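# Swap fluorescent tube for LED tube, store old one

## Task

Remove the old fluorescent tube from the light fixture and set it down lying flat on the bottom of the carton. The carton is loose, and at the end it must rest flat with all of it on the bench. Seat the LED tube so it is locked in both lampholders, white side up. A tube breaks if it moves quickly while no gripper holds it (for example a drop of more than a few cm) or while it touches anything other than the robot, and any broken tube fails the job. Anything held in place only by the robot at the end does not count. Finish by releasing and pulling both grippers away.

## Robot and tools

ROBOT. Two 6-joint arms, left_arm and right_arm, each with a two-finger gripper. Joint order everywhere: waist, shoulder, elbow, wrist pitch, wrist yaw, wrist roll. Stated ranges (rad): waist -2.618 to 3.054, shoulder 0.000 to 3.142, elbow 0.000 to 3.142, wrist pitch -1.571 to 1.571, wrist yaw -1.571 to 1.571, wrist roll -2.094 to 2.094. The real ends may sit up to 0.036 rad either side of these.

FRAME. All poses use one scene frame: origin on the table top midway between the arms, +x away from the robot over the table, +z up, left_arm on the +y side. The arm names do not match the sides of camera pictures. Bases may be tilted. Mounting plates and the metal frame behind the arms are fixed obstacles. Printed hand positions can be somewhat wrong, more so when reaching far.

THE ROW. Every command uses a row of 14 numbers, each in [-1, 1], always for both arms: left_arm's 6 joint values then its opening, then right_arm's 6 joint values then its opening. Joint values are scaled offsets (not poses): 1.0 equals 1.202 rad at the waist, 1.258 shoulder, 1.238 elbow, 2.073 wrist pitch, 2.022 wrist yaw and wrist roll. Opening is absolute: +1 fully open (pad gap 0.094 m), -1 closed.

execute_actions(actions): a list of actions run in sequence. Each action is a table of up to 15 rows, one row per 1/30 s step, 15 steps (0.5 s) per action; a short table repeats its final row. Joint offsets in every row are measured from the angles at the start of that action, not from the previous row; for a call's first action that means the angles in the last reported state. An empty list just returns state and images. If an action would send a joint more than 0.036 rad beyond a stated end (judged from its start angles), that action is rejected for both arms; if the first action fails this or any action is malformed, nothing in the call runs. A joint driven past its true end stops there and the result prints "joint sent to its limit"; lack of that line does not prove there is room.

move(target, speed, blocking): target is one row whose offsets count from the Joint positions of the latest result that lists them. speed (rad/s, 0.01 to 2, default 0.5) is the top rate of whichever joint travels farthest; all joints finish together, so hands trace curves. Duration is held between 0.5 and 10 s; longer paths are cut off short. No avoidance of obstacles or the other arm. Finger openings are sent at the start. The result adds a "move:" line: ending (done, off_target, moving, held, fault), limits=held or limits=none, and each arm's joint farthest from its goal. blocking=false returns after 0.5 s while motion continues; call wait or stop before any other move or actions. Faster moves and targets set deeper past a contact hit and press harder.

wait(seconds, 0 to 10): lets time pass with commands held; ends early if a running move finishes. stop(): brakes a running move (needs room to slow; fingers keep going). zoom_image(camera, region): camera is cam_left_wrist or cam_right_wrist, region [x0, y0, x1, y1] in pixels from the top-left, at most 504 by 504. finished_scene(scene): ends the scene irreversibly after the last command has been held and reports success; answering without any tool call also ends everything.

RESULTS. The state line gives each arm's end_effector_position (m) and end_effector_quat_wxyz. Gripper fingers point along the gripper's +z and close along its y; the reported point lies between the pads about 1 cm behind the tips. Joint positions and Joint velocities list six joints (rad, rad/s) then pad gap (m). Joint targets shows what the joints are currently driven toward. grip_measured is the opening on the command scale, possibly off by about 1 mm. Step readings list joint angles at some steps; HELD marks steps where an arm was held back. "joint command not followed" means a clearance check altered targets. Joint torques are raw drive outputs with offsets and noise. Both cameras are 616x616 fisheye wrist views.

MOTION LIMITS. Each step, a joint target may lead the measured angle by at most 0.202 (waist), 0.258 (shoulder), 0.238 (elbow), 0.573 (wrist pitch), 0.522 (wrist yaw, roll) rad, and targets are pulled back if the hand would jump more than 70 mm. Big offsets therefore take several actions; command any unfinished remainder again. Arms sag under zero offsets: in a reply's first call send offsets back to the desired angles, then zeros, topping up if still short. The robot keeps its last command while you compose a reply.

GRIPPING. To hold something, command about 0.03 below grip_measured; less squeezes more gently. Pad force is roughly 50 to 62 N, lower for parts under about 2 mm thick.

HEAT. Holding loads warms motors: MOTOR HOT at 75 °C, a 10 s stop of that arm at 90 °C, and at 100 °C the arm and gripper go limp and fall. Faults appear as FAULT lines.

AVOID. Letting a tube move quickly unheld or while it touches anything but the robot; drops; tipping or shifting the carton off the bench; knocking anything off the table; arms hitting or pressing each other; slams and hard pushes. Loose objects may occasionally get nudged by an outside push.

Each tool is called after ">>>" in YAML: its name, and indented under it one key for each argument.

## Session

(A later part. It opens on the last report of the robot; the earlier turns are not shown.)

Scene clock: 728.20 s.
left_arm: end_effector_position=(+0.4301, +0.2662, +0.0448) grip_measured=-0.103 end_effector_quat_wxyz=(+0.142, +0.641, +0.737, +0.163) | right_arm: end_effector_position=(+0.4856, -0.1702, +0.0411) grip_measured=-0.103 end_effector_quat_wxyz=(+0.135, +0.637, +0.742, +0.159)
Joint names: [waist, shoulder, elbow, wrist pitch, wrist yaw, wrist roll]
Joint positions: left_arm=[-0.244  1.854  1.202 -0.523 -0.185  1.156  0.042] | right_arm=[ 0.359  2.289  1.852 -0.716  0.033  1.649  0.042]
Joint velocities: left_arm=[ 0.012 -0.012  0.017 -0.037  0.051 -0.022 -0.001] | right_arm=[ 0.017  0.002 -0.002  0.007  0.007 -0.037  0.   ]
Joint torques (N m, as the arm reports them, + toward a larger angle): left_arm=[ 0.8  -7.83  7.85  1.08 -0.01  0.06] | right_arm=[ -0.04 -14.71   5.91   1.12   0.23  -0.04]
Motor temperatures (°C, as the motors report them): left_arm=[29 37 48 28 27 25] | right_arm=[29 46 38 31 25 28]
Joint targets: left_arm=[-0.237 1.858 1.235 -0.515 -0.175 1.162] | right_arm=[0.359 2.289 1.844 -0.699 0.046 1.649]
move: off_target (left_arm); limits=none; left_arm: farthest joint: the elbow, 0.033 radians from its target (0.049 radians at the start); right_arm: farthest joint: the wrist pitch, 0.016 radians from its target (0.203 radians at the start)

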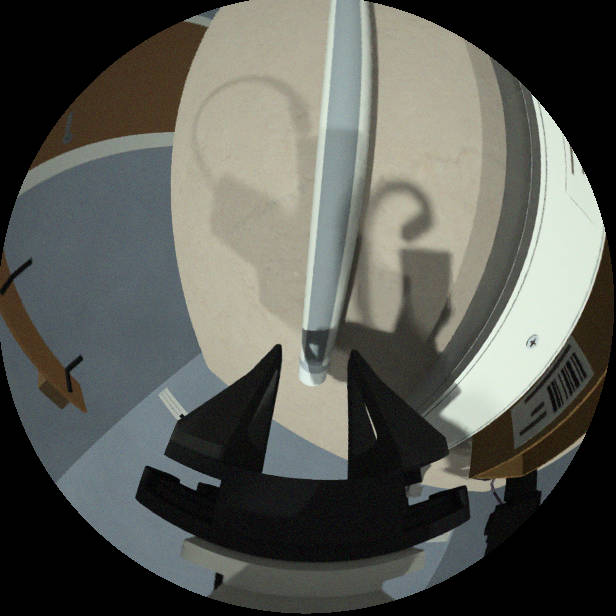

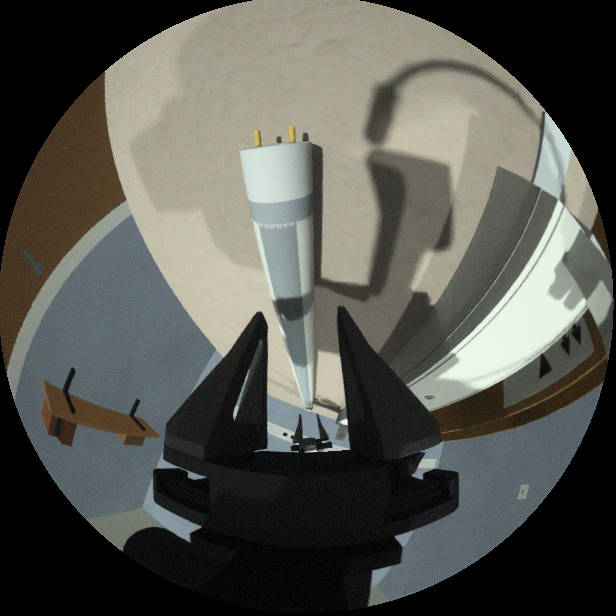

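>>> execute_actions:
  actions:
    - [[0.0075,0.0032,-0.0097,0.0043,0.005,0.0035,-0.15,0,0,0.03,0.008,0.006,0,-0.12],[0.008,0.006,-0.010,0.006,0.005,0.004,-0.15,0,0.001,0.034,0.009,0.006,0,-0.12],[0.0085,0.0085,-0.0107,0.008,0.0055,0.005,-0.15,0,0.003,0.038,0.010,0.006,0,-0.12],[0.009,0.011,-0.0112,0.0095,0.0055,0.0055,-0.15,0,0.005,0.042,0.011,0.006,0,-0.12],[0.009,0.0135,-0.0117,0.011,0.006,0.006,-0.15,0,0.008,0.045,0.012,0.006,0,-0.12],[0.0095,0.016,-0.012,0.013,0.006,0.007,-0.15,0,0.011,0.047,0.013,0.006,0,-0.12],[0.01,0.0185,-0.0127,0.0145,0.006,0.0075,-0.15,0,0.014,0.048,0.014,0.006,0,-0.12],[0.0105,0.021,-0.013,0.016,0.0063,0.008,-0.15,0,0.018,0.049,0.015,0.006,0,-0.12],[0.011,0.0235,-0.0137,0.018,0.0065,0.009,-0.15,0,0.022,0.05,0.016,0.006,0,-0.12],[0.011,0.026,-0.014,0.02,0.0066,0.0095,-0.15,0,0.026,0.051,0.017,0.006,0,-0.12],[0.0115,0.029,-0.0147,0.022,0.0068,0.01,-0.15,0,0.03,0.052,0.018,0.006,0,-0.12],[0.012,0.032,-0.015,0.024,0.007,0.011,-0.15,0,0.034,0.0525,0.0185,0.006,0,-0.12],[0.0125,0.035,-0.016,0.026,0.007,0.012,-0.15,0,0.037,0.053,0.019,0.006,0,-0.12],[0.0129,0.0383,-0.0165,0.0282,0.0072,0.0125,-0.15,0,0.0403,0.0535,0.0196,0.006,0,-0.12]]

>>> wait:
  seconds: 0.5

Scene clock: 760.47 s.
left_arm: end_effector_position=(+0.4356, +0.2669, +0.0325) grip_measured=-0.147 end_effector_quat_wxyz=(+0.140, +0.644, +0.735, +0.163) | right_arm: end_effector_position=(+0.4968, -0.1675, +0.0347) grip_measured=-0.117 end_effector_quat_wxyz=(+0.140, +0.636, +0.740, +0.166)
Joint names: [waist, shoulder, elbow, wrist pitch, wrist yaw, wrist roll]
Joint positions: left_arm=[-0.238  1.893  1.202 -0.486 -0.182  1.169  0.04 ] | right_arm=[ 0.359  2.328  1.886 -0.692  0.033  1.649  0.041]
Joint velocities: left_arm=[ 0.007  0.1   -0.002  0.11  -0.051  0.051  0.001] | right_arm=[ 0.007  0.168 -0.007 -0.037  0.037  0.037  0.001]
Joint torques (N m, as the arm reports them, + toward a larger angle): left_arm=[ 0.81 -8.2   3.64  1.1   0.    0.07] | right_arm=[ -0.02 -15.14   8.54   1.17   0.18   0.  ]
Motor temperatures (°C, as the motors report them): left_arm=[29 38 48 28 27 25] | right_arm=[29 47 36 31 25 28]
Joint targets: left_arm=[-0.229 1.902 1.182 -0.465 -0.171 1.181] | right_arm=[0.359 2.339 1.918 -0.675 0.045 1.649]
Step readings (joint positions):
0: left_arm=[-0.244 1.854 1.202 -0.523 -0.185 1.156] | right_arm=[0.359 2.289 1.852 -0.715 0.033 1.649]
1: left_arm=[-0.244 1.854 1.202 -0.523 -0.185 1.156] | right_arm=[0.359 2.289 1.852 -0.715 0.033 1.649]
2: left_arm=[-0.244 1.854 1.202 -0.522 -0.185 1.156] | right_arm=[0.359 2.289 1.852 -0.715 0.033 1.649]
4: left_arm=[-0.244 1.854 1.202 -0.520 -0.185 1.157] | right_arm=[0.359 2.290 1.858 -0.715 0.033 1.649]
8: left_arm=[-0.244 1.861 1.202 -0.508 -0.184 1.161] | right_arm=[0.359 2.298 1.877 -0.707 0.033 1.649]
15: Joint positions above

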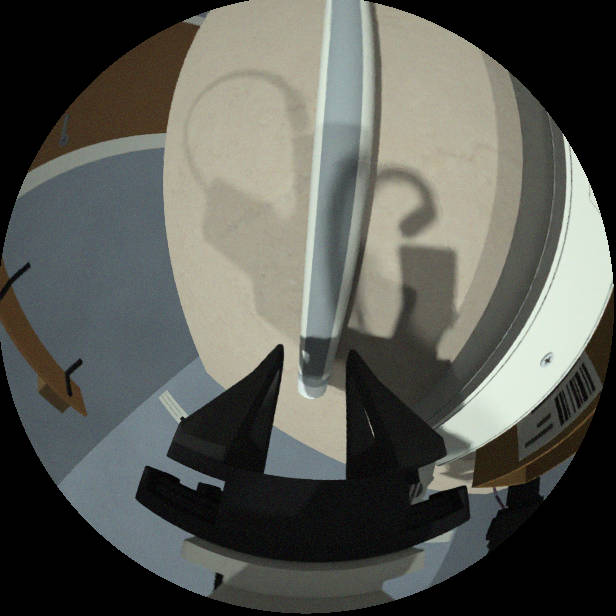

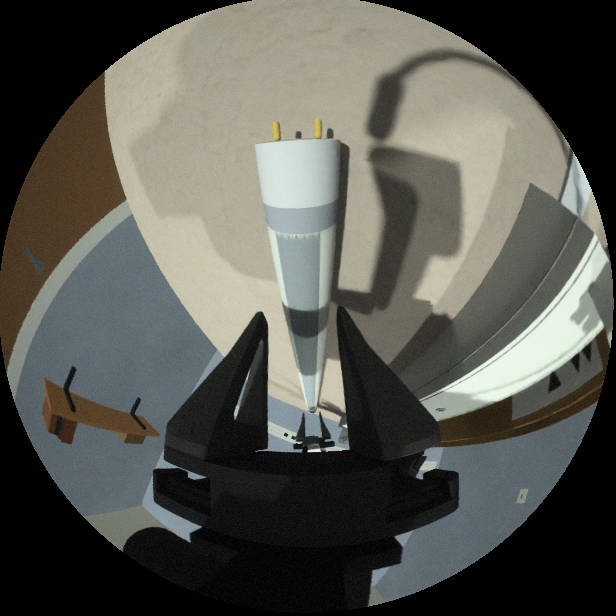

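Scene clock: 760.97 s.
left_arm: end_effector_position=(+0.4380, +0.2663, +0.0317) grip_measured=-0.147 end_effector_quat_wxyz=(+0.143, +0.645, +0.733, +0.164) | right_arm: end_effector_position=(+0.4958, -0.1678, +0.0260) grip_measured=-0.117 end_effector_quat_wxyz=(+0.136, +0.637, +0.742, +0.160)
Joint names: [waist, shoulder, elbow, wrist pitch, wrist yaw, wrist roll]
Joint positions: left_arm=[-0.237  1.898  1.202 -0.474 -0.181  1.174  0.04 ] | right_arm=[ 0.359  2.345  1.886 -0.69   0.033  1.649  0.041]
Joint velocities: left_arm=[ 0.007  0.007 -0.002  0.095  0.037 -0.022  0.   ] | right_arm=[ 0.002  0.002  0.002 -0.051 -0.051 -0.022 -0.   ]
Joint torques (N m, as the arm reports them, + toward a larger angle): left_arm=[ 0.86 -8.15  3.66  1.1  -0.01  0.06] | right_arm=[  0.   -15.78   8.58   1.14   0.19  -0.02]
Motor temperatures (°C, as the motors report them): left_arm=[29 38 47 28 27 25] | right_arm=[29 47 36 31 25 28]
Joint targets: left_arm=[-0.229 1.902 1.182 -0.465 -0.171 1.181] | right_arm=[0.359 2.340 1.918 -0.675 0.045 1.649]
wait: 0.50 s; at rest by 0.47 s

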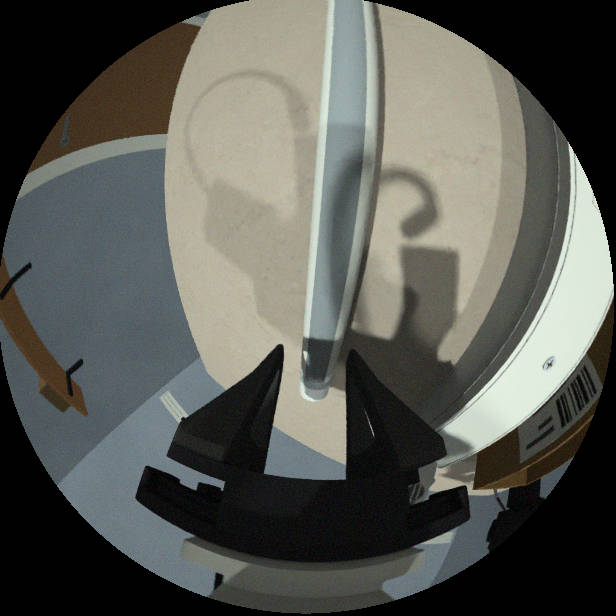

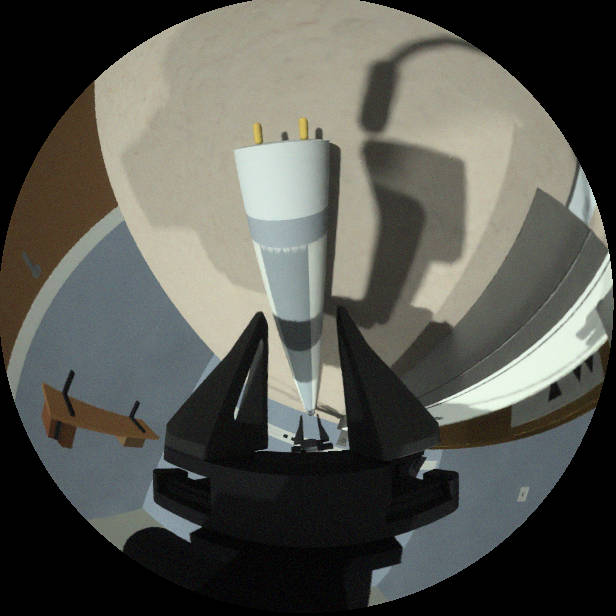

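>>> move:
  target: [0.01, 0.027, 0.005, 0.0092, 0.005, 0.0084, -0.18, 0, 0.0095, 0.016, 0.0217, 0.006, 0, -0.18]
  speed: 0.06

Scene clock: 770.13 s.
left_arm: end_effector_position=(+0.4379, +0.2664, +0.0216) grip_measured=-0.177 end_effector_quat_wxyz=(+0.135, +0.650, +0.730, +0.161) | right_arm: end_effector_position=(+0.5020, -0.1663, +0.0289) grip_measured=-0.177 end_effector_quat_wxyz=(+0.144, +0.635, +0.739, +0.171)
Joint names: [waist, shoulder, elbow, wrist pitch, wrist yaw, wrist roll]
Joint positions: left_arm=[-0.237  1.925  1.202 -0.463 -0.181  1.184  0.039] | right_arm=[ 0.359  2.345  1.886 -0.662  0.033  1.649  0.039]
Joint velocities: left_arm=[ 0.002 -0.012 -0.007  0.037  0.037 -0.022 -0.001] | right_arm=[-0.017 -0.002 -0.002  0.022  0.037 -0.007 -0.   ]
Joint torques (N m, as the arm reports them, + toward a larger angle): left_arm=[ 1.24 -8.11  5.64  1.06 -0.01  0.06] | right_arm=[ -0.03 -14.     7.7    1.23   0.19  -0.03]
Motor temperatures (°C, as the motors report them): left_arm=[29 39 45 28 27 25] | right_arm=[29 48 36 31 25 28]
Joint targets: left_arm=[-0.225 1.931 1.208 -0.454 -0.171 1.191] | right_arm=[0.359 2.357 1.906 -0.645 0.045 1.649]
move: done; limits=none; left_arm: farthest joint: the waist, 0.012 radians from its target (0.012 radians at the start); right_arm: farthest joint: the elbow, 0.020 radians from its target (0.020 radians at the start)

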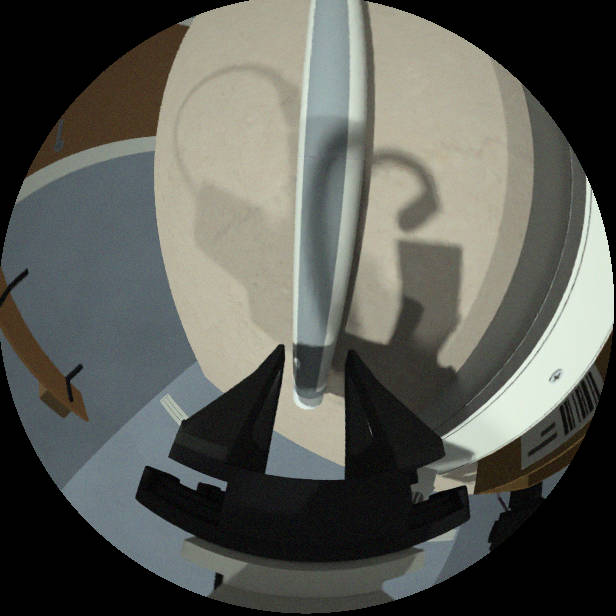

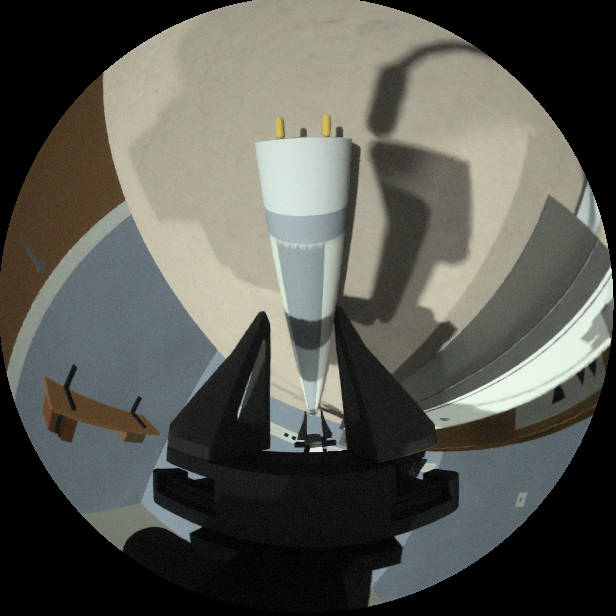

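>>> zoom_image:
  camera: "cam_left_wrist"
  region: [260, 310, 380, 420]

Region (260, 310, 380, 420) of cam_left_wrist's 616x616 image, scaled by 4.200, with more detail than that image has; it fills the top 462 rows of this view, and the rest is white.

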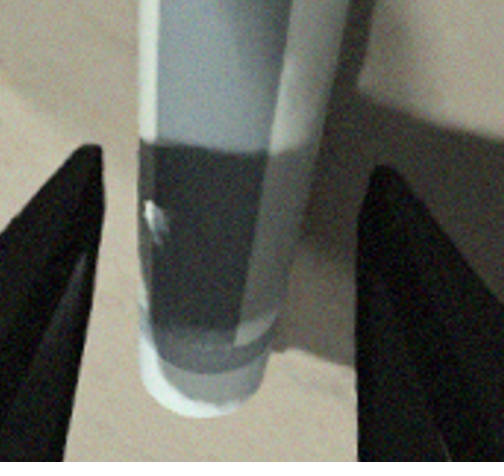

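>>> move:
  target: [0.005, 0.0145, 0.005, 0.013, 0.005, 0.003, -0.18, 0, 0.013, 0.016, 0.008, 0.006, 0, -0.18]
  speed: 0.05

Scene clock: 783.27 s.
left_arm: end_effector_position=(+0.4405, +0.2655, +0.0178) grip_measured=-0.177 end_effector_quat_wxyz=(+0.137, +0.649, +0.730, +0.162) | right_arm: end_effector_position=(+0.5027, -0.1661, +0.0251) grip_measured=-0.177 end_effector_quat_wxyz=(+0.143, +0.636, +0.739, +0.170)
Joint names: [waist, shoulder, elbow, wrist pitch, wrist yaw, wrist roll]
Joint positions: left_arm=[-0.237  1.938  1.202 -0.445 -0.181  1.184  0.039] | right_arm=[ 0.359  2.353  1.886 -0.655  0.033  1.649  0.039]
Joint velocities: left_arm=[-0.017  0.007 -0.002 -0.007 -0.081  0.022 -0.   ] | right_arm=[-0.007  0.002 -0.002  0.051  0.022 -0.066  0.   ]
Joint torques (N m, as the arm reports them, + toward a larger angle): left_arm=[ 0.65 -8.32  5.65  1.08 -0.01  0.05] | right_arm=[ -0.1  -14.45   7.7    1.13   0.17  -0.02]
Motor temperatures (°C, as the motors report them): left_arm=[29 39 45 28 27 25] | right_arm=[29 48 37 31 25 28]
Joint targets: left_arm=[-0.231 1.943 1.208 -0.436 -0.171 1.190] | right_arm=[0.359 2.361 1.906 -0.645 0.045 1.649]
move: done; limits=none; left_arm: farthest joint: the wrist yaw, 0.010 radians from its target (0.010 radians at the start); right_arm: farthest joint: the elbow, 0.020 radians from its target (0.020 radians at the start)

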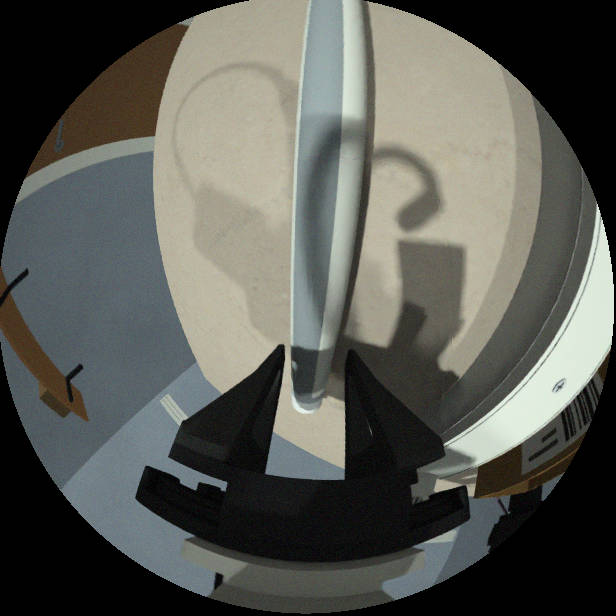

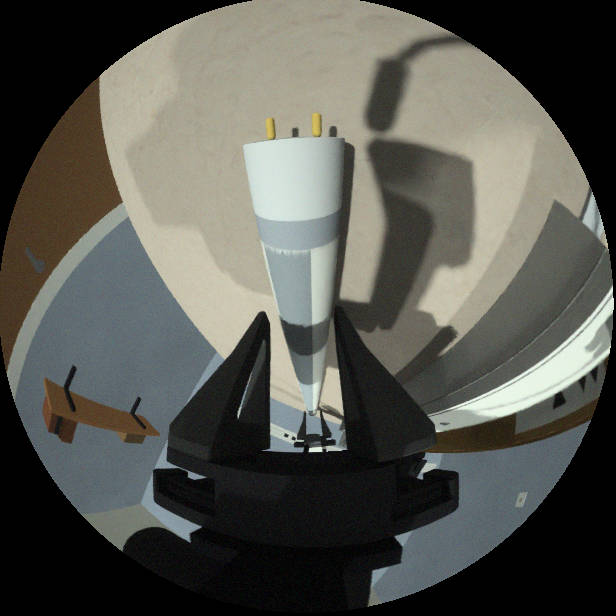

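>>> zoom_image:
  camera: "cam_left_wrist"
  region: [260, 300, 380, 420]

>>> zoom_image:
  camera: "cam_right_wrist"
  region: [220, 220, 380, 380]

Region (260, 300, 380, 420) of cam_left_wrist's 616x616 image, scaled by 4.200, with more detail than that image has.

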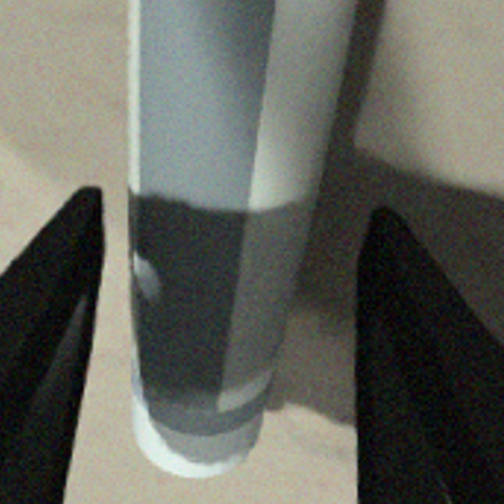

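Region (220, 220, 380, 380) of cam_right_wrist's 616x616 image, scaled by 3.150, with more detail than that image has.

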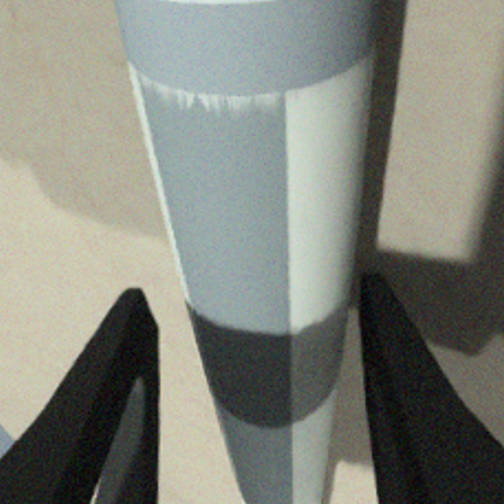

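>>> execute_actions:
  actions:
    - [[0.011,0.004,0.005,0.0055,-0.003,0.004,-0.26,0,0,0.016,0.0085,0.006,0,-0.33],[0.011,0.005,0.005,0.007,-0.0035,0.0045,-0.26,0,0,0.016,0.0097,0.006,0,-0.33],[0.011,0.006,0.005,0.0083,-0.004,0.005,-0.26,0,0,0.016,0.0109,0.006,0,-0.33],[0.011,0.007,0.005,0.0096,-0.0045,0.005,-0.26,0,0,0.016,0.0121,0.006,0,-0.33],[0.011,0.008,0.005,0.011,-0.005,0.0055,-0.26,0,0,0.016,0.0133,0.006,0,-0.33],[0.011,0.009,0.005,0.0123,-0.005,0.006,-0.26,0,0,0.016,0.0145,0.006,0,-0.33],[0.011,0.01,0.005,0.0136,-0.0055,0.006,-0.26,0,0,0.016,0.0157,0.006,0,-0.33],[0.011,0.011,0.005,0.015,-0.006,0.0065,-0.26,0,0,0.016,0.0169,0.006,0,-0.33],[0.011,0.011,0.005,0.0163,-0.006,0.007,-0.26,0,0,0.016,0.0181,0.006,0,-0.33],[0.011,0.011,0.005,0.0175,-0.0064,0.007,-0.26,0,0,0.016,0.0193,0.006,0,-0.33],[0.011,0.011,0.005,0.0184,-0.0064,0.007,-0.26,0,0,0.016,0.0203,0.006,0,-0.33]]
    - [[0.011,0.004,0.005,0.0055,-0.003,0.004,-0.31,0,0.012,0.016,0.0085,0.006,0,-0.33],[0.011,0.005,0.005,0.007,-0.0035,0.0045,-0.31,0,0.012,0.016,0.0097,0.006,0,-0.33],[0.011,0.006,0.005,0.0083,-0.004,0.005,-0.31,0,0.012,0.016,0.0109,0.006,0,-0.33],[0.011,0.007,0.005,0.0096,-0.0045,0.005,-0.31,0,0.012,0.016,0.0121,0.006,0,-0.33],[0.011,0.008,0.005,0.011,-0.005,0.0055,-0.31,0,0.011,0.016,0.0133,0.006,0,-0.33],[0.011,0.009,0.005,0.0123,-0.005,0.006,-0.31,0,0.009,0.016,0.0145,0.006,0,-0.33],[0.011,0.01,0.005,0.0136,-0.0055,0.006,-0.31,0,0.008,0.016,0.0157,0.006,0,-0.33],[0.011,0.011,0.005,0.015,-0.006,0.0065,-0.31,0,0.008,0.016,0.0169,0.006,0,-0.33],[0.011,0.011,0.005,0.0163,-0.006,0.007,-0.31,0,0.008,0.016,0.0181,0.006,0,-0.33],[0.011,0.011,0.005,0.0175,-0.0064,0.007,-0.31,0,0.008,0.016,0.0193,0.006,0,-0.33],[0.011,0.011,0.005,0.0184,-0.0064,0.007,-0.31,0,0.008,0.016,0.0203,0.006,0,-0.33]]

>>> wait:
  seconds: 0.4

Scene clock: 862.03 s.
left_arm: end_effector_position=(+0.4531, +0.2682, +0.0233) grip_measured=-0.307 end_effector_quat_wxyz=(+0.156, +0.644, +0.727, +0.179) | right_arm: end_effector_position=(+0.5116, -0.1640, +0.0257) grip_measured=-0.327 end_effector_quat_wxyz=(+0.154, +0.633, +0.736, +0.185)
Joint names: [waist, shoulder, elbow, wrist pitch, wrist yaw, wrist roll]
Joint positions: left_arm=[-0.226  1.938  1.202 -0.393 -0.19   1.197  0.033] | right_arm=[ 0.359  2.361  1.886 -0.611  0.033  1.649  0.032]
Joint velocities: left_arm=[ 0.002  0.002 -0.012  0.081 -0.095 -0.007  0.   ] | right_arm=[-0.012  0.007  0.002  0.037 -0.125 -0.037 -0.001]
Joint torques (N m, as the arm reports them, + toward a larger angle): left_arm=[ 0.83 -7.66  5.68  1.14 -0.22  0.06] | right_arm=[ -0.06 -15.06   7.69   1.29   0.2   -0.02]
Motor temperatures (°C, as the motors report them): left_arm=[29 40 44 29 27 25] | right_arm=[29 49 37 32 25 28]
Joint targets: left_arm=[-0.218 1.952 1.208 -0.381 -0.199 1.205] | right_arm=[0.359 2.363 1.906 -0.591 0.045 1.649]
Step readings (joint positions; steps 1 to 15: 1st action; 16 to 30: 2nd action):
0: left_arm=[-0.237 1.938 1.202 -0.444 -0.181 1.184] | right_arm=[0.359 2.353 1.886 -0.655 0.033 1.649]
1: left_arm=[-0.236 1.938 1.202 -0.444 -0.181 1.184] | right_arm=[0.359 2.353 1.886 -0.655 0.033 1.649]
2: left_arm=[-0.236 1.938 1.202 -0.443 -0.181 1.185] | right_arm=[0.359 2.353 1.886 -0.655 0.033 1.649]
4: left_arm=[-0.234 1.938 1.202 -0.441 -0.182 1.185] | right_arm=[0.359 2.353 1.886 -0.654 0.033 1.649]
8: left_arm=[-0.231 1.938 1.202 -0.432 -0.184 1.188] | right_arm=[0.359 2.353 1.886 -0.646 0.033 1.649]
15: left_arm=[-0.231 1.938 1.202 -0.419 -0.186 1.191] | right_arm=[0.359 2.353 1.886 -0.633 0.033 1.649]
16: left_arm=[-0.231 1.938 1.202 -0.418 -0.186 1.191] | right_arm=[0.359 2.353 1.886 -0.633 0.033 1.649]
17: left_arm=[-0.230 1.938 1.202 -0.417 -0.186 1.191] | right_arm=[0.359 2.353 1.886 -0.633 0.033 1.649]
19: left_arm=[-0.228 1.938 1.202 -0.414 -0.186 1.192] | right_arm=[0.359 2.355 1.886 -0.630 0.033 1.649]
23: left_arm=[-0.226 1.938 1.202 -0.406 -0.188 1.194] | right_arm=[0.359 2.361 1.886 -0.622 0.033 1.649]
30: Joint positions above

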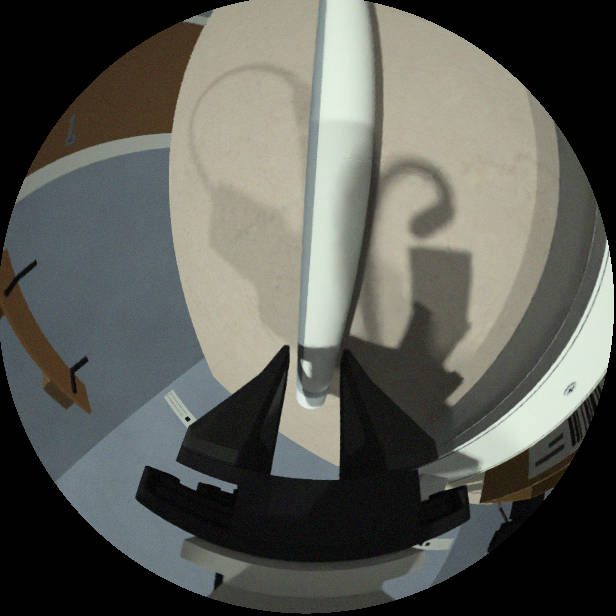

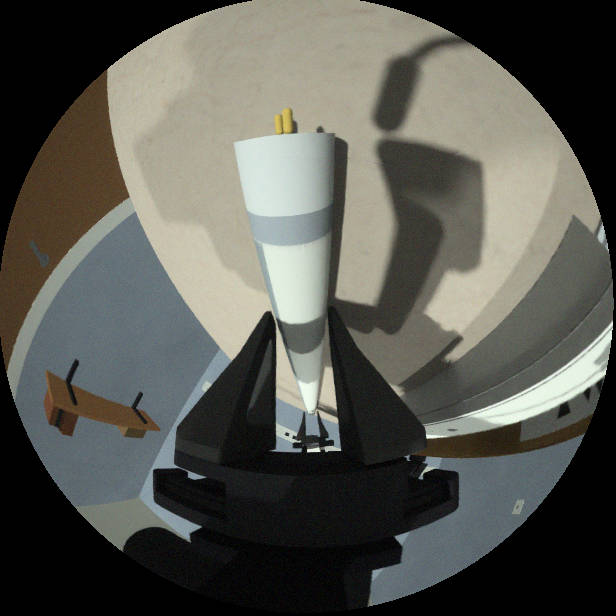

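Scene clock: 862.43 s.
left_arm: end_effector_position=(+0.4539, +0.2680, +0.0237) grip_measured=-0.307 end_effector_quat_wxyz=(+0.157, +0.644, +0.727, +0.180) | right_arm: end_effector_position=(+0.5121, -0.1638, +0.0260) grip_measured=-0.327 end_effector_quat_wxyz=(+0.155, +0.633, +0.736, +0.186)
Joint names: [waist, shoulder, elbow, wrist pitch, wrist yaw, wrist roll]
Joint positions: left_arm=[-0.226  1.938  1.202 -0.389 -0.191  1.198  0.033] | right_arm=[ 0.359  2.361  1.886 -0.608  0.033  1.649  0.032]
Joint velocities: left_arm=[ 0.007  0.007  0.002 -0.022 -0.022 -0.022 -0.   ] | right_arm=[-0.007  0.002 -0.002 -0.022 -0.037 -0.037  0.001]
Joint torques (N m, as the arm reports them, + toward a larger angle): left_arm=[ 0.85 -7.67  5.68  1.18 -0.21  0.06] | right_arm=[ -0.06 -15.11   7.8    1.27   0.19  -0.01]
Motor temperatures (°C, as the motors report them): left_arm=[29 40 44 29 27 25] | right_arm=[29 49 37 32 25 28]
Joint targets: left_arm=[-0.218 1.952 1.208 -0.381 -0.199 1.205] | right_arm=[0.359 2.363 1.906 -0.591 0.045 1.649]
wait: 0.40 s; at rest by 0.23 s

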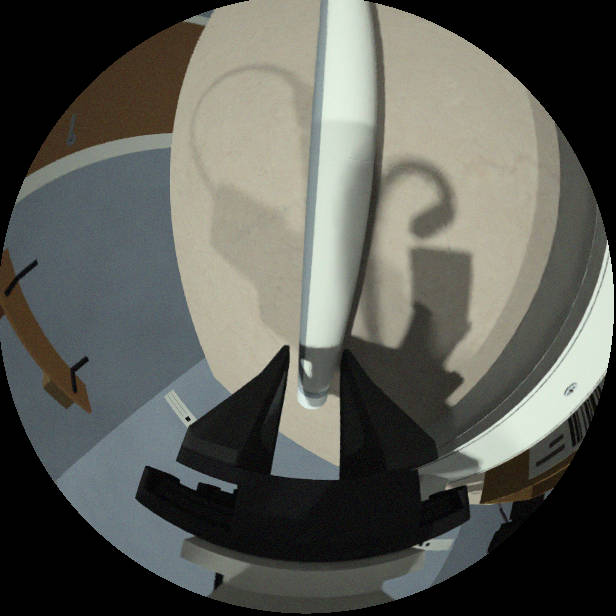

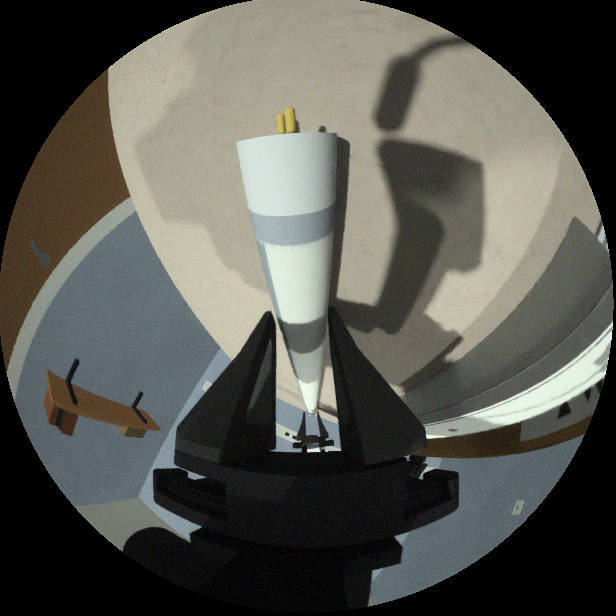

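>>> execute_actions:
  actions:
    - [[0.004,0.013,0.005,0.005,-0.004,0.004,-0.31,0,0,0.016,0.009,0.006,0,-0.33],[0.004,0.014,0.005,0.006,-0.0045,0.004,-0.31,0,0,0.016,0.0103,0.006,0,-0.33],[0.004,0.015,0.005,0.0075,-0.005,0.0045,-0.31,0,0.012,0.016,0.0116,0.006,0,-0.33],[0.004,0.016,0.005,0.009,-0.0055,0.0045,-0.31,0,0.012,0.016,0.0129,0.006,0,-0.33],[0.004,0.017,0.005,0.0105,-0.006,0.005,-0.31,0,0.012,0.016,0.0142,0.006,0,-0.33],[0.004,0.018,0.005,0.012,-0.0065,0.005,-0.31,0,0.012,0.016,0.0155,0.006,0,-0.33],[0.004,0.019,0.005,0.0135,-0.007,0.0055,-0.31,0,0.011,0.016,0.0168,0.006,0,-0.33],[0.004,0.02,0.005,0.015,-0.0075,0.0055,-0.31,0,0.009,0.016,0.0181,0.006,0,-0.33],[0.004,0.021,0.005,0.0165,-0.008,0.006,-0.31,0,0.008,0.016,0.0194,0.006,0,-0.33],[0.004,0.022,0.005,0.018,-0.0085,0.006,-0.31,0,0.008,0.016,0.0207,0.006,0,-0.33],[0.004,0.0222,0.005,0.0195,-0.009,0.006,-0.31,0,0.008,0.016,0.0217,0.006,0,-0.33]]

>>> wait:
  seconds: 0.4

Scene clock: 875.00 s.
left_arm: end_effector_position=(+0.4578, +0.2684, +0.0176) grip_measured=-0.307 end_effector_quat_wxyz=(+0.157, +0.644, +0.725, +0.185) | right_arm: end_effector_position=(+0.5170, -0.1627, +0.0265) grip_measured=-0.327 end_effector_quat_wxyz=(+0.160, +0.631, +0.734, +0.194)
Joint names: [waist, shoulder, elbow, wrist pitch, wrist yaw, wrist roll]
Joint positions: left_arm=[-0.226  1.96   1.202 -0.363 -0.2    1.203  0.033] | right_arm=[ 0.359  2.366  1.886 -0.583  0.033  1.649  0.032]
Joint velocities: left_arm=[ 0.012 -0.017  0.017  0.066 -0.022  0.051 -0.   ] | right_arm=[-0.017 -0.007 -0.002  0.022  0.051  0.007  0.   ]
Joint torques (N m, as the arm reports them, + toward a larger angle): left_arm=[ 0.54 -8.52  5.64  1.16 -0.21  0.05] | right_arm=[  0.21 -14.87   7.79   1.28   0.16  -0.01]
Motor temperatures (°C, as the motors report them): left_arm=[29 40 44 29 27 25] | right_arm=[29 49 37 32 25 28]
Joint targets: left_arm=[-0.221 1.966 1.208 -0.349 -0.209 1.210] | right_arm=[0.359 2.372 1.906 -0.563 0.045 1.649]
Step readings (joint positions):
0: left_arm=[-0.226 1.938 1.202 -0.389 -0.191 1.198] | right_arm=[0.359 2.361 1.886 -0.608 0.033 1.649]
1: left_arm=[-0.226 1.938 1.202 -0.389 -0.191 1.198] | right_arm=[0.359 2.361 1.886 -0.608 0.033 1.649]
2: left_arm=[-0.226 1.939 1.202 -0.388 -0.191 1.199] | right_arm=[0.359 2.361 1.886 -0.607 0.033 1.649]
4: left_arm=[-0.226 1.944 1.202 -0.384 -0.192 1.199] | right_arm=[0.359 2.364 1.886 -0.604 0.033 1.649]
8: left_arm=[-0.226 1.955 1.202 -0.377 -0.195 1.201] | right_arm=[0.359 2.366 1.886 -0.596 0.033 1.649]
15: Joint positions above

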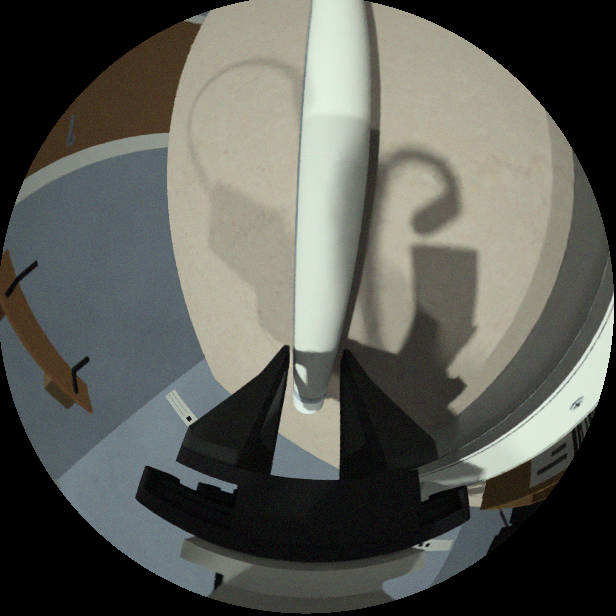

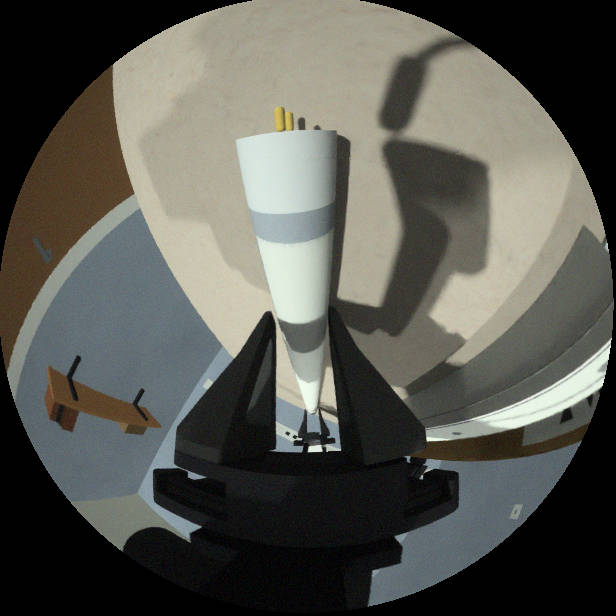

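Scene clock: 875.40 s.
left_arm: end_effector_position=(+0.4590, +0.2683, +0.0182) grip_measured=-0.307 end_effector_quat_wxyz=(+0.159, +0.644, +0.725, +0.187) | right_arm: end_effector_position=(+0.5177, -0.1626, +0.0268) grip_measured=-0.327 end_effector_quat_wxyz=(+0.161, +0.631, +0.733, +0.195)
Joint names: [waist, shoulder, elbow, wrist pitch, wrist yaw, wrist roll]
Joint positions: left_arm=[-0.226  1.96   1.202 -0.357 -0.201  1.204  0.033] | right_arm=[ 0.359  2.366  1.886 -0.58   0.033  1.649  0.032]
Joint velocities: left_arm=[-0.002  0.007 -0.007  0.007 -0.051 -0.007 -0.   ] | right_arm=[ 0.007  0.002  0.012  0.037 -0.081  0.037  0.001]
Joint torques (N m, as the arm reports them, + toward a larger angle): left_arm=[ 0.54 -8.46  5.62  1.18 -0.22  0.06] | right_arm=[ -0.03 -14.8    7.97   1.29   0.18   0.01]
Motor temperatures (°C, as the motors report them): left_arm=[29 40 44 29 27 25] | right_arm=[29 49 37 32 25 28]
Joint targets: left_arm=[-0.221 1.966 1.208 -0.349 -0.209 1.210] | right_arm=[0.359 2.372 1.906 -0.563 0.045 1.649]
wait: 0.40 s; at rest by 0.33 s

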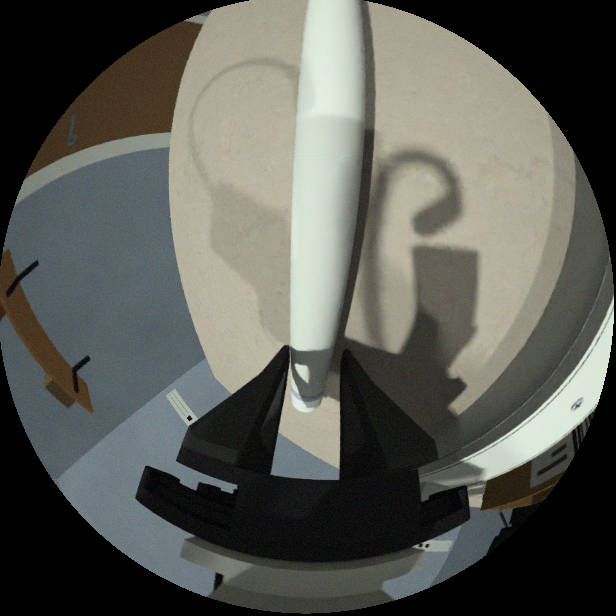

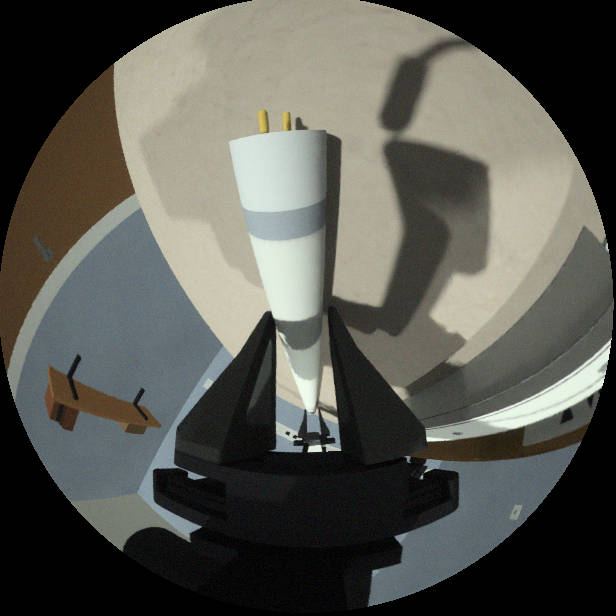

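>>> execute_actions:
  actions:
    - [[0.004,0.004,0.005,0.006,-0.004,0.004,-0.31,0,0,0.016,0.0095,0.006,0,-0.33],[0.004,0.008,0.005,0.008,-0.0045,0.004,-0.31,0,0.004,0.016,0.0112,0.006,0,-0.33],[0.004,0.013,0.005,0.01,-0.005,0.0045,-0.31,0,0.008,0.016,0.013,0.006,0,-0.33],[0.004,0.014,0.005,0.012,-0.0055,0.0045,-0.33,0,0.012,0.016,0.0148,0.006,0,-0.33],[0.004,0.0145,0.005,0.014,-0.006,0.005,-0.33,0,0.012,0.016,0.0166,0.006,0,-0.33],[0.004,0.015,0.005,0.016,-0.0065,0.005,-0.35,0,0.012,0.016,0.0184,0.006,0,-0.35],[0.004,0.016,0.005,0.018,-0.007,0.0055,-0.37,0,0.012,0.016,0.0202,0.006,0,-0.36],[0.004,0.017,0.005,0.02,-0.0075,0.0055,-0.39,0,0.012,0.016,0.022,0.006,0,-0.38],[0.004,0.018,0.005,0.022,-0.008,0.006,-0.41,0,0.012,0.016,0.0238,0.006,0,-0.4],[0.004,0.019,0.005,0.024,-0.0085,0.006,-0.41,0,0.012,0.016,0.0256,0.006,0,-0.4],[0.004,0.0195,0.005,0.0255,-0.009,0.0065,-0.41,0,0.012,0.016,0.0274,0.006,0,-0.4],[0.004,0.02,0.005,0.0262,-0.009,0.0065,-0.41,0,0.012,0.016,0.0285,0.006,0,-0.4]]

>>> wait:
  seconds: 0.5

Scene clock: 891.97 s.
left_arm: end_effector_position=(+0.4656, +0.2679, +0.0145) grip_measured=-0.407 end_effector_quat_wxyz=(+0.165, +0.642, +0.723, +0.195) | right_arm: end_effector_position=(+0.5241, -0.1610, +0.0256) grip_measured=-0.397 end_effector_quat_wxyz=(+0.168, +0.629, +0.731, +0.205)
Joint names: [waist, shoulder, elbow, wrist pitch, wrist yaw, wrist roll]
Joint positions: left_arm=[-0.226  1.979  1.202 -0.318 -0.21   1.209  0.028] | right_arm=[ 0.359  2.376  1.886 -0.545  0.033  1.649  0.028]
Joint velocities: left_arm=[-0.002 -0.002 -0.007  0.022 -0.051 -0.007 -0.   ] | right_arm=[-0.002 -0.012  0.002  0.095 -0.037 -0.066 -0.   ]
Joint torques (N m, as the arm reports them, + toward a larger angle): left_arm=[ 0.53 -8.6   5.64  1.22 -0.22  0.05] | right_arm=[ -0.1  -15.14   7.89   1.35   0.17  -0.02]
Motor temperatures (°C, as the motors report them): left_arm=[29 40 44 29 27 25] | right_arm=[29 50 37 32 25 28]
Joint targets: left_arm=[-0.221 1.985 1.208 -0.303 -0.219 1.217] | right_arm=[0.359 2.381 1.906 -0.521 0.045 1.649]
Step readings (joint positions):
0: left_arm=[-0.226 1.960 1.202 -0.357 -0.201 1.204] | right_arm=[0.359 2.366 1.886 -0.580 0.033 1.649]
1: left_arm=[-0.226 1.960 1.202 -0.357 -0.201 1.204] | right_arm=[0.359 2.366 1.886 -0.580 0.033 1.649]
2: left_arm=[-0.226 1.960 1.202 -0.356 -0.201 1.204] | right_arm=[0.359 2.366 1.886 -0.579 0.033 1.649]
4: left_arm=[-0.226 1.963 1.202 -0.351 -0.202 1.205] | right_arm=[0.359 2.367 1.886 -0.576 0.033 1.649]
8: left_arm=[-0.226 1.972 1.202 -0.339 -0.205 1.207] | right_arm=[0.359 2.373 1.886 -0.564 0.033 1.649]
15: Joint positions above

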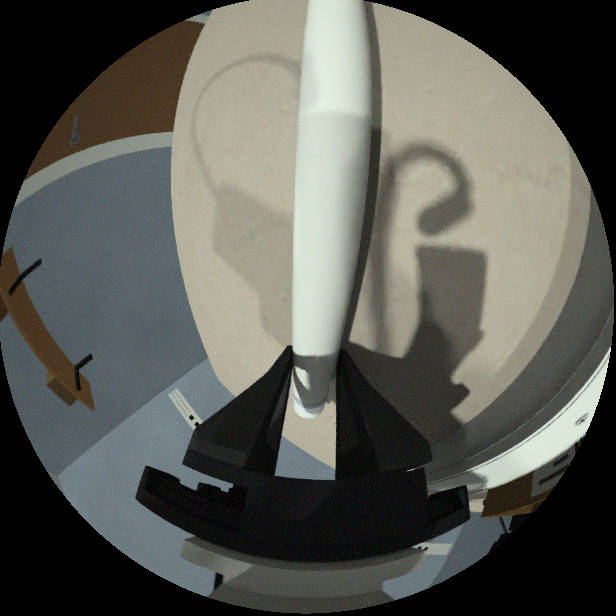

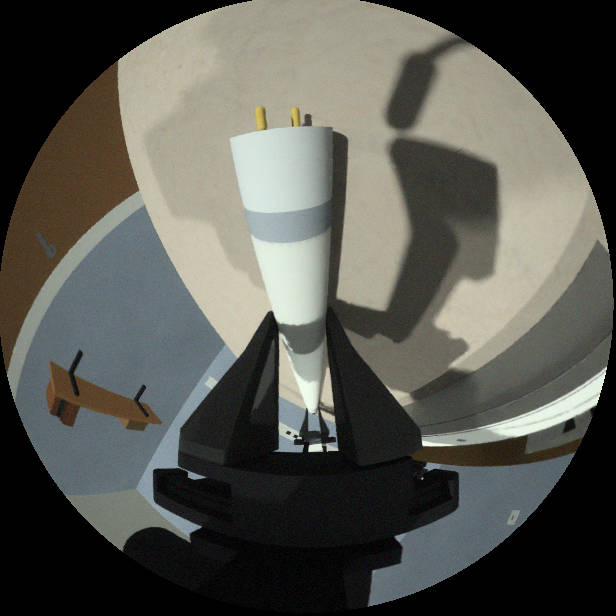

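Scene clock: 892.47 s.
left_arm: end_effector_position=(+0.4670, +0.2677, +0.0153) grip_measured=-0.407 end_effector_quat_wxyz=(+0.168, +0.642, +0.722, +0.197) | right_arm: end_effector_position=(+0.5254, -0.1607, +0.0264) grip_measured=-0.397 end_effector_quat_wxyz=(+0.170, +0.629, +0.730, +0.207)
Joint names: [waist, shoulder, elbow, wrist pitch, wrist yaw, wrist roll]
Joint positions: left_arm=[-0.226  1.979  1.202 -0.312 -0.211  1.21   0.028] | right_arm=[ 0.359  2.376  1.886 -0.539  0.033  1.649  0.028]
Joint velocities: left_arm=[ 0.007  0.002 -0.007  0.007 -0.022 -0.051  0.001] | right_arm=[-0.007  0.007 -0.007 -0.11  -0.007 -0.037  0.001]
Joint torques (N m, as the arm reports them, + toward a larger angle): left_arm=[ 0.54 -8.59  5.63  1.22 -0.22  0.06] | right_arm=[  0.01 -15.15   7.84   1.35   0.17  -0.02]
Motor temperatures (°C, as the motors report them): left_arm=[29 40 44 29 27 25] | right_arm=[29 50 37 32 25 28]
Joint targets: left_arm=[-0.221 1.985 1.208 -0.303 -0.219 1.217] | right_arm=[0.359 2.381 1.906 -0.522 0.045 1.649]
wait: 0.50 s; at rest by 0.33 s

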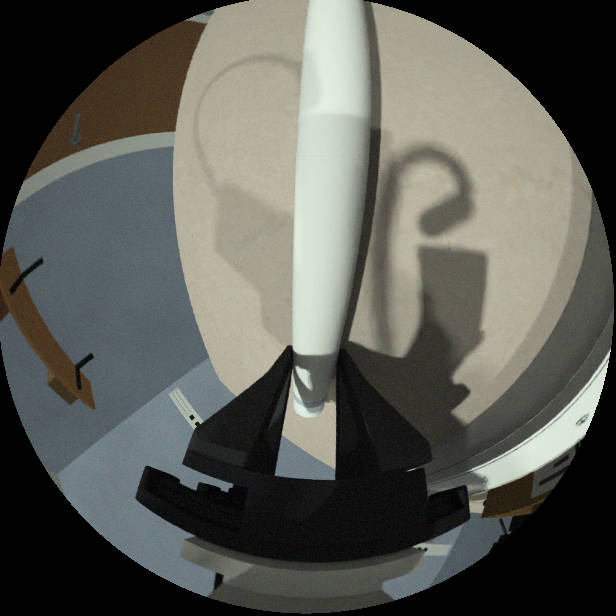

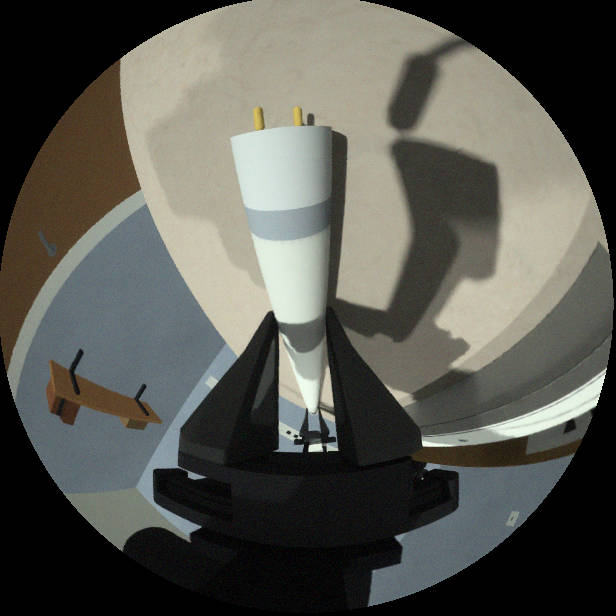

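>>> execute_actions:
  actions:
    - [[0.004,0.0,0.005,0.003,-0.003,0.003,-0.44,0,0,0.016,0.006,0.006,0,-0.43],[0.004,0.0,0.005,0.003,-0.003,0.003,-0.45,0,0,0.016,0.006,0.006,0,-0.44],[0.004,0.0,0.005,0.003,-0.003,0.003,-0.46,0,0,0.016,0.006,0.006,0,-0.45],[0.004,0.0,0.005,0.003,-0.003,0.003,-0.47,0,0,0.016,0.006,0.006,0,-0.46],[0.004,0.0,0.005,0.003,-0.003,0.003,-0.48,0,0,0.016,0.006,0.006,0,-0.47],[0.004,0.0,0.005,0.003,-0.003,0.003,-0.49,0,0,0.016,0.006,0.006,0,-0.48],[0.004,0.0,0.005,0.003,-0.003,0.003,-0.5,0,0,0.016,0.006,0.006,0,-0.49],[0.004,0.0,0.005,0.003,-0.003,0.003,-0.512,0,0,0.016,0.006,0.006,0,-0.5]]

>>> zoom_image:
  camera: "cam_right_wrist"
  region: [210, 80, 360, 230]

Scene clock: 901.90 s.
left_arm: end_effector_position=(+0.4671, +0.2677, +0.0154) grip_measured=-0.499 end_effector_quat_wxyz=(+0.168, +0.642, +0.722, +0.197) | right_arm: end_effector_position=(+0.5255, -0.1607, +0.0265) grip_measured=-0.485 end_effector_quat_wxyz=(+0.170, +0.629, +0.730, +0.207)
Joint names: [waist, shoulder, elbow, wrist pitch, wrist yaw, wrist roll]
Joint positions: left_arm=[-0.226  1.979  1.202 -0.311 -0.211  1.211  0.024] | right_arm=[ 0.359  2.376  1.886 -0.539  0.033  1.649  0.024]
Joint velocities: left_arm=[-0.007  0.002 -0.002 -0.037 -0.051 -0.022 -0.001] | right_arm=[ 0.002  0.002 -0.002  0.007  0.007 -0.081  0.001]
Joint torques (N m, as the arm reports them, + toward a larger angle): left_arm=[ 0.52 -9.12  5.64  1.2  -0.2   0.06] | right_arm=[  0.01 -15.62   7.74   1.28   0.16  -0.03]
Motor temperatures (°C, as the motors report them): left_arm=[29 41 44 29 27 25] | right_arm=[29 50 37 32 25 28]
Joint targets: left_arm=[-0.221 1.979 1.208 -0.305 -0.217 1.217] | right_arm=[0.359 2.376 1.906 -0.526 0.045 1.649]
Step readings (joint positions):
0: left_arm=[-0.226 1.979 1.202 -0.312 -0.211 1.211] | right_arm=[0.359 2.376 1.886 -0.539 0.033 1.649]
1: left_arm=[-0.226 1.979 1.202 -0.311 -0.211 1.211] | right_arm=[0.359 2.376 1.886 -0.539 0.033 1.649]
2: left_arm=[-0.226 1.979 1.202 -0.311 -0.211 1.211] | right_arm=[0.359 2.376 1.886 -0.539 0.033 1.649]
4: left_arm=[-0.226 1.979 1.202 -0.311 -0.211 1.211] | right_arm=[0.359 2.376 1.886 -0.539 0.033 1.649]
8: left_arm=[-0.226 1.979 1.202 -0.311 -0.211 1.211] | right_arm=[0.359 2.376 1.886 -0.539 0.033 1.649]
15: Joint positions above

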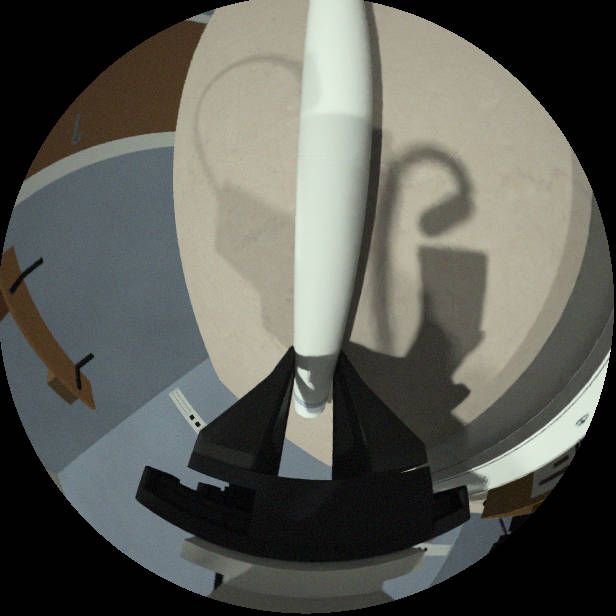

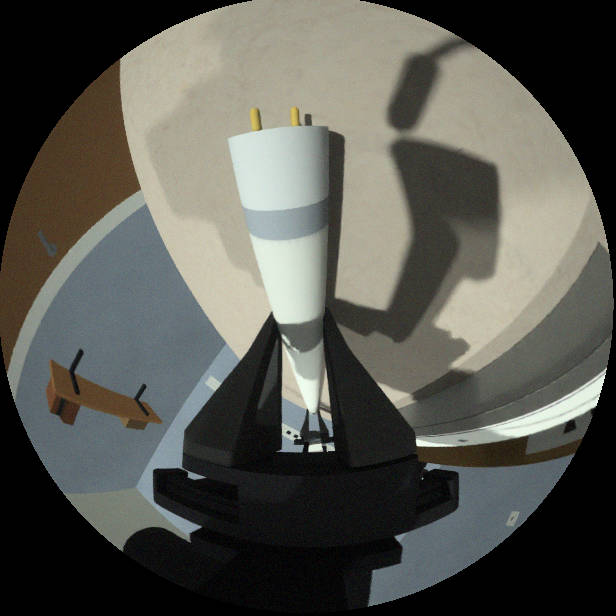

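Region (210, 80, 360, 230) of cam_right_wrist's 616x616 image, scaled by 3.360, with more detail than that image has.

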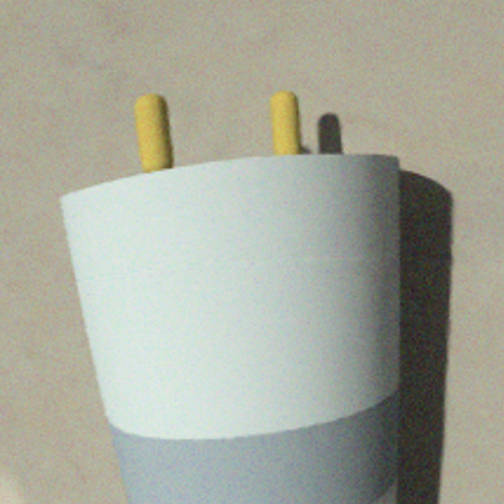

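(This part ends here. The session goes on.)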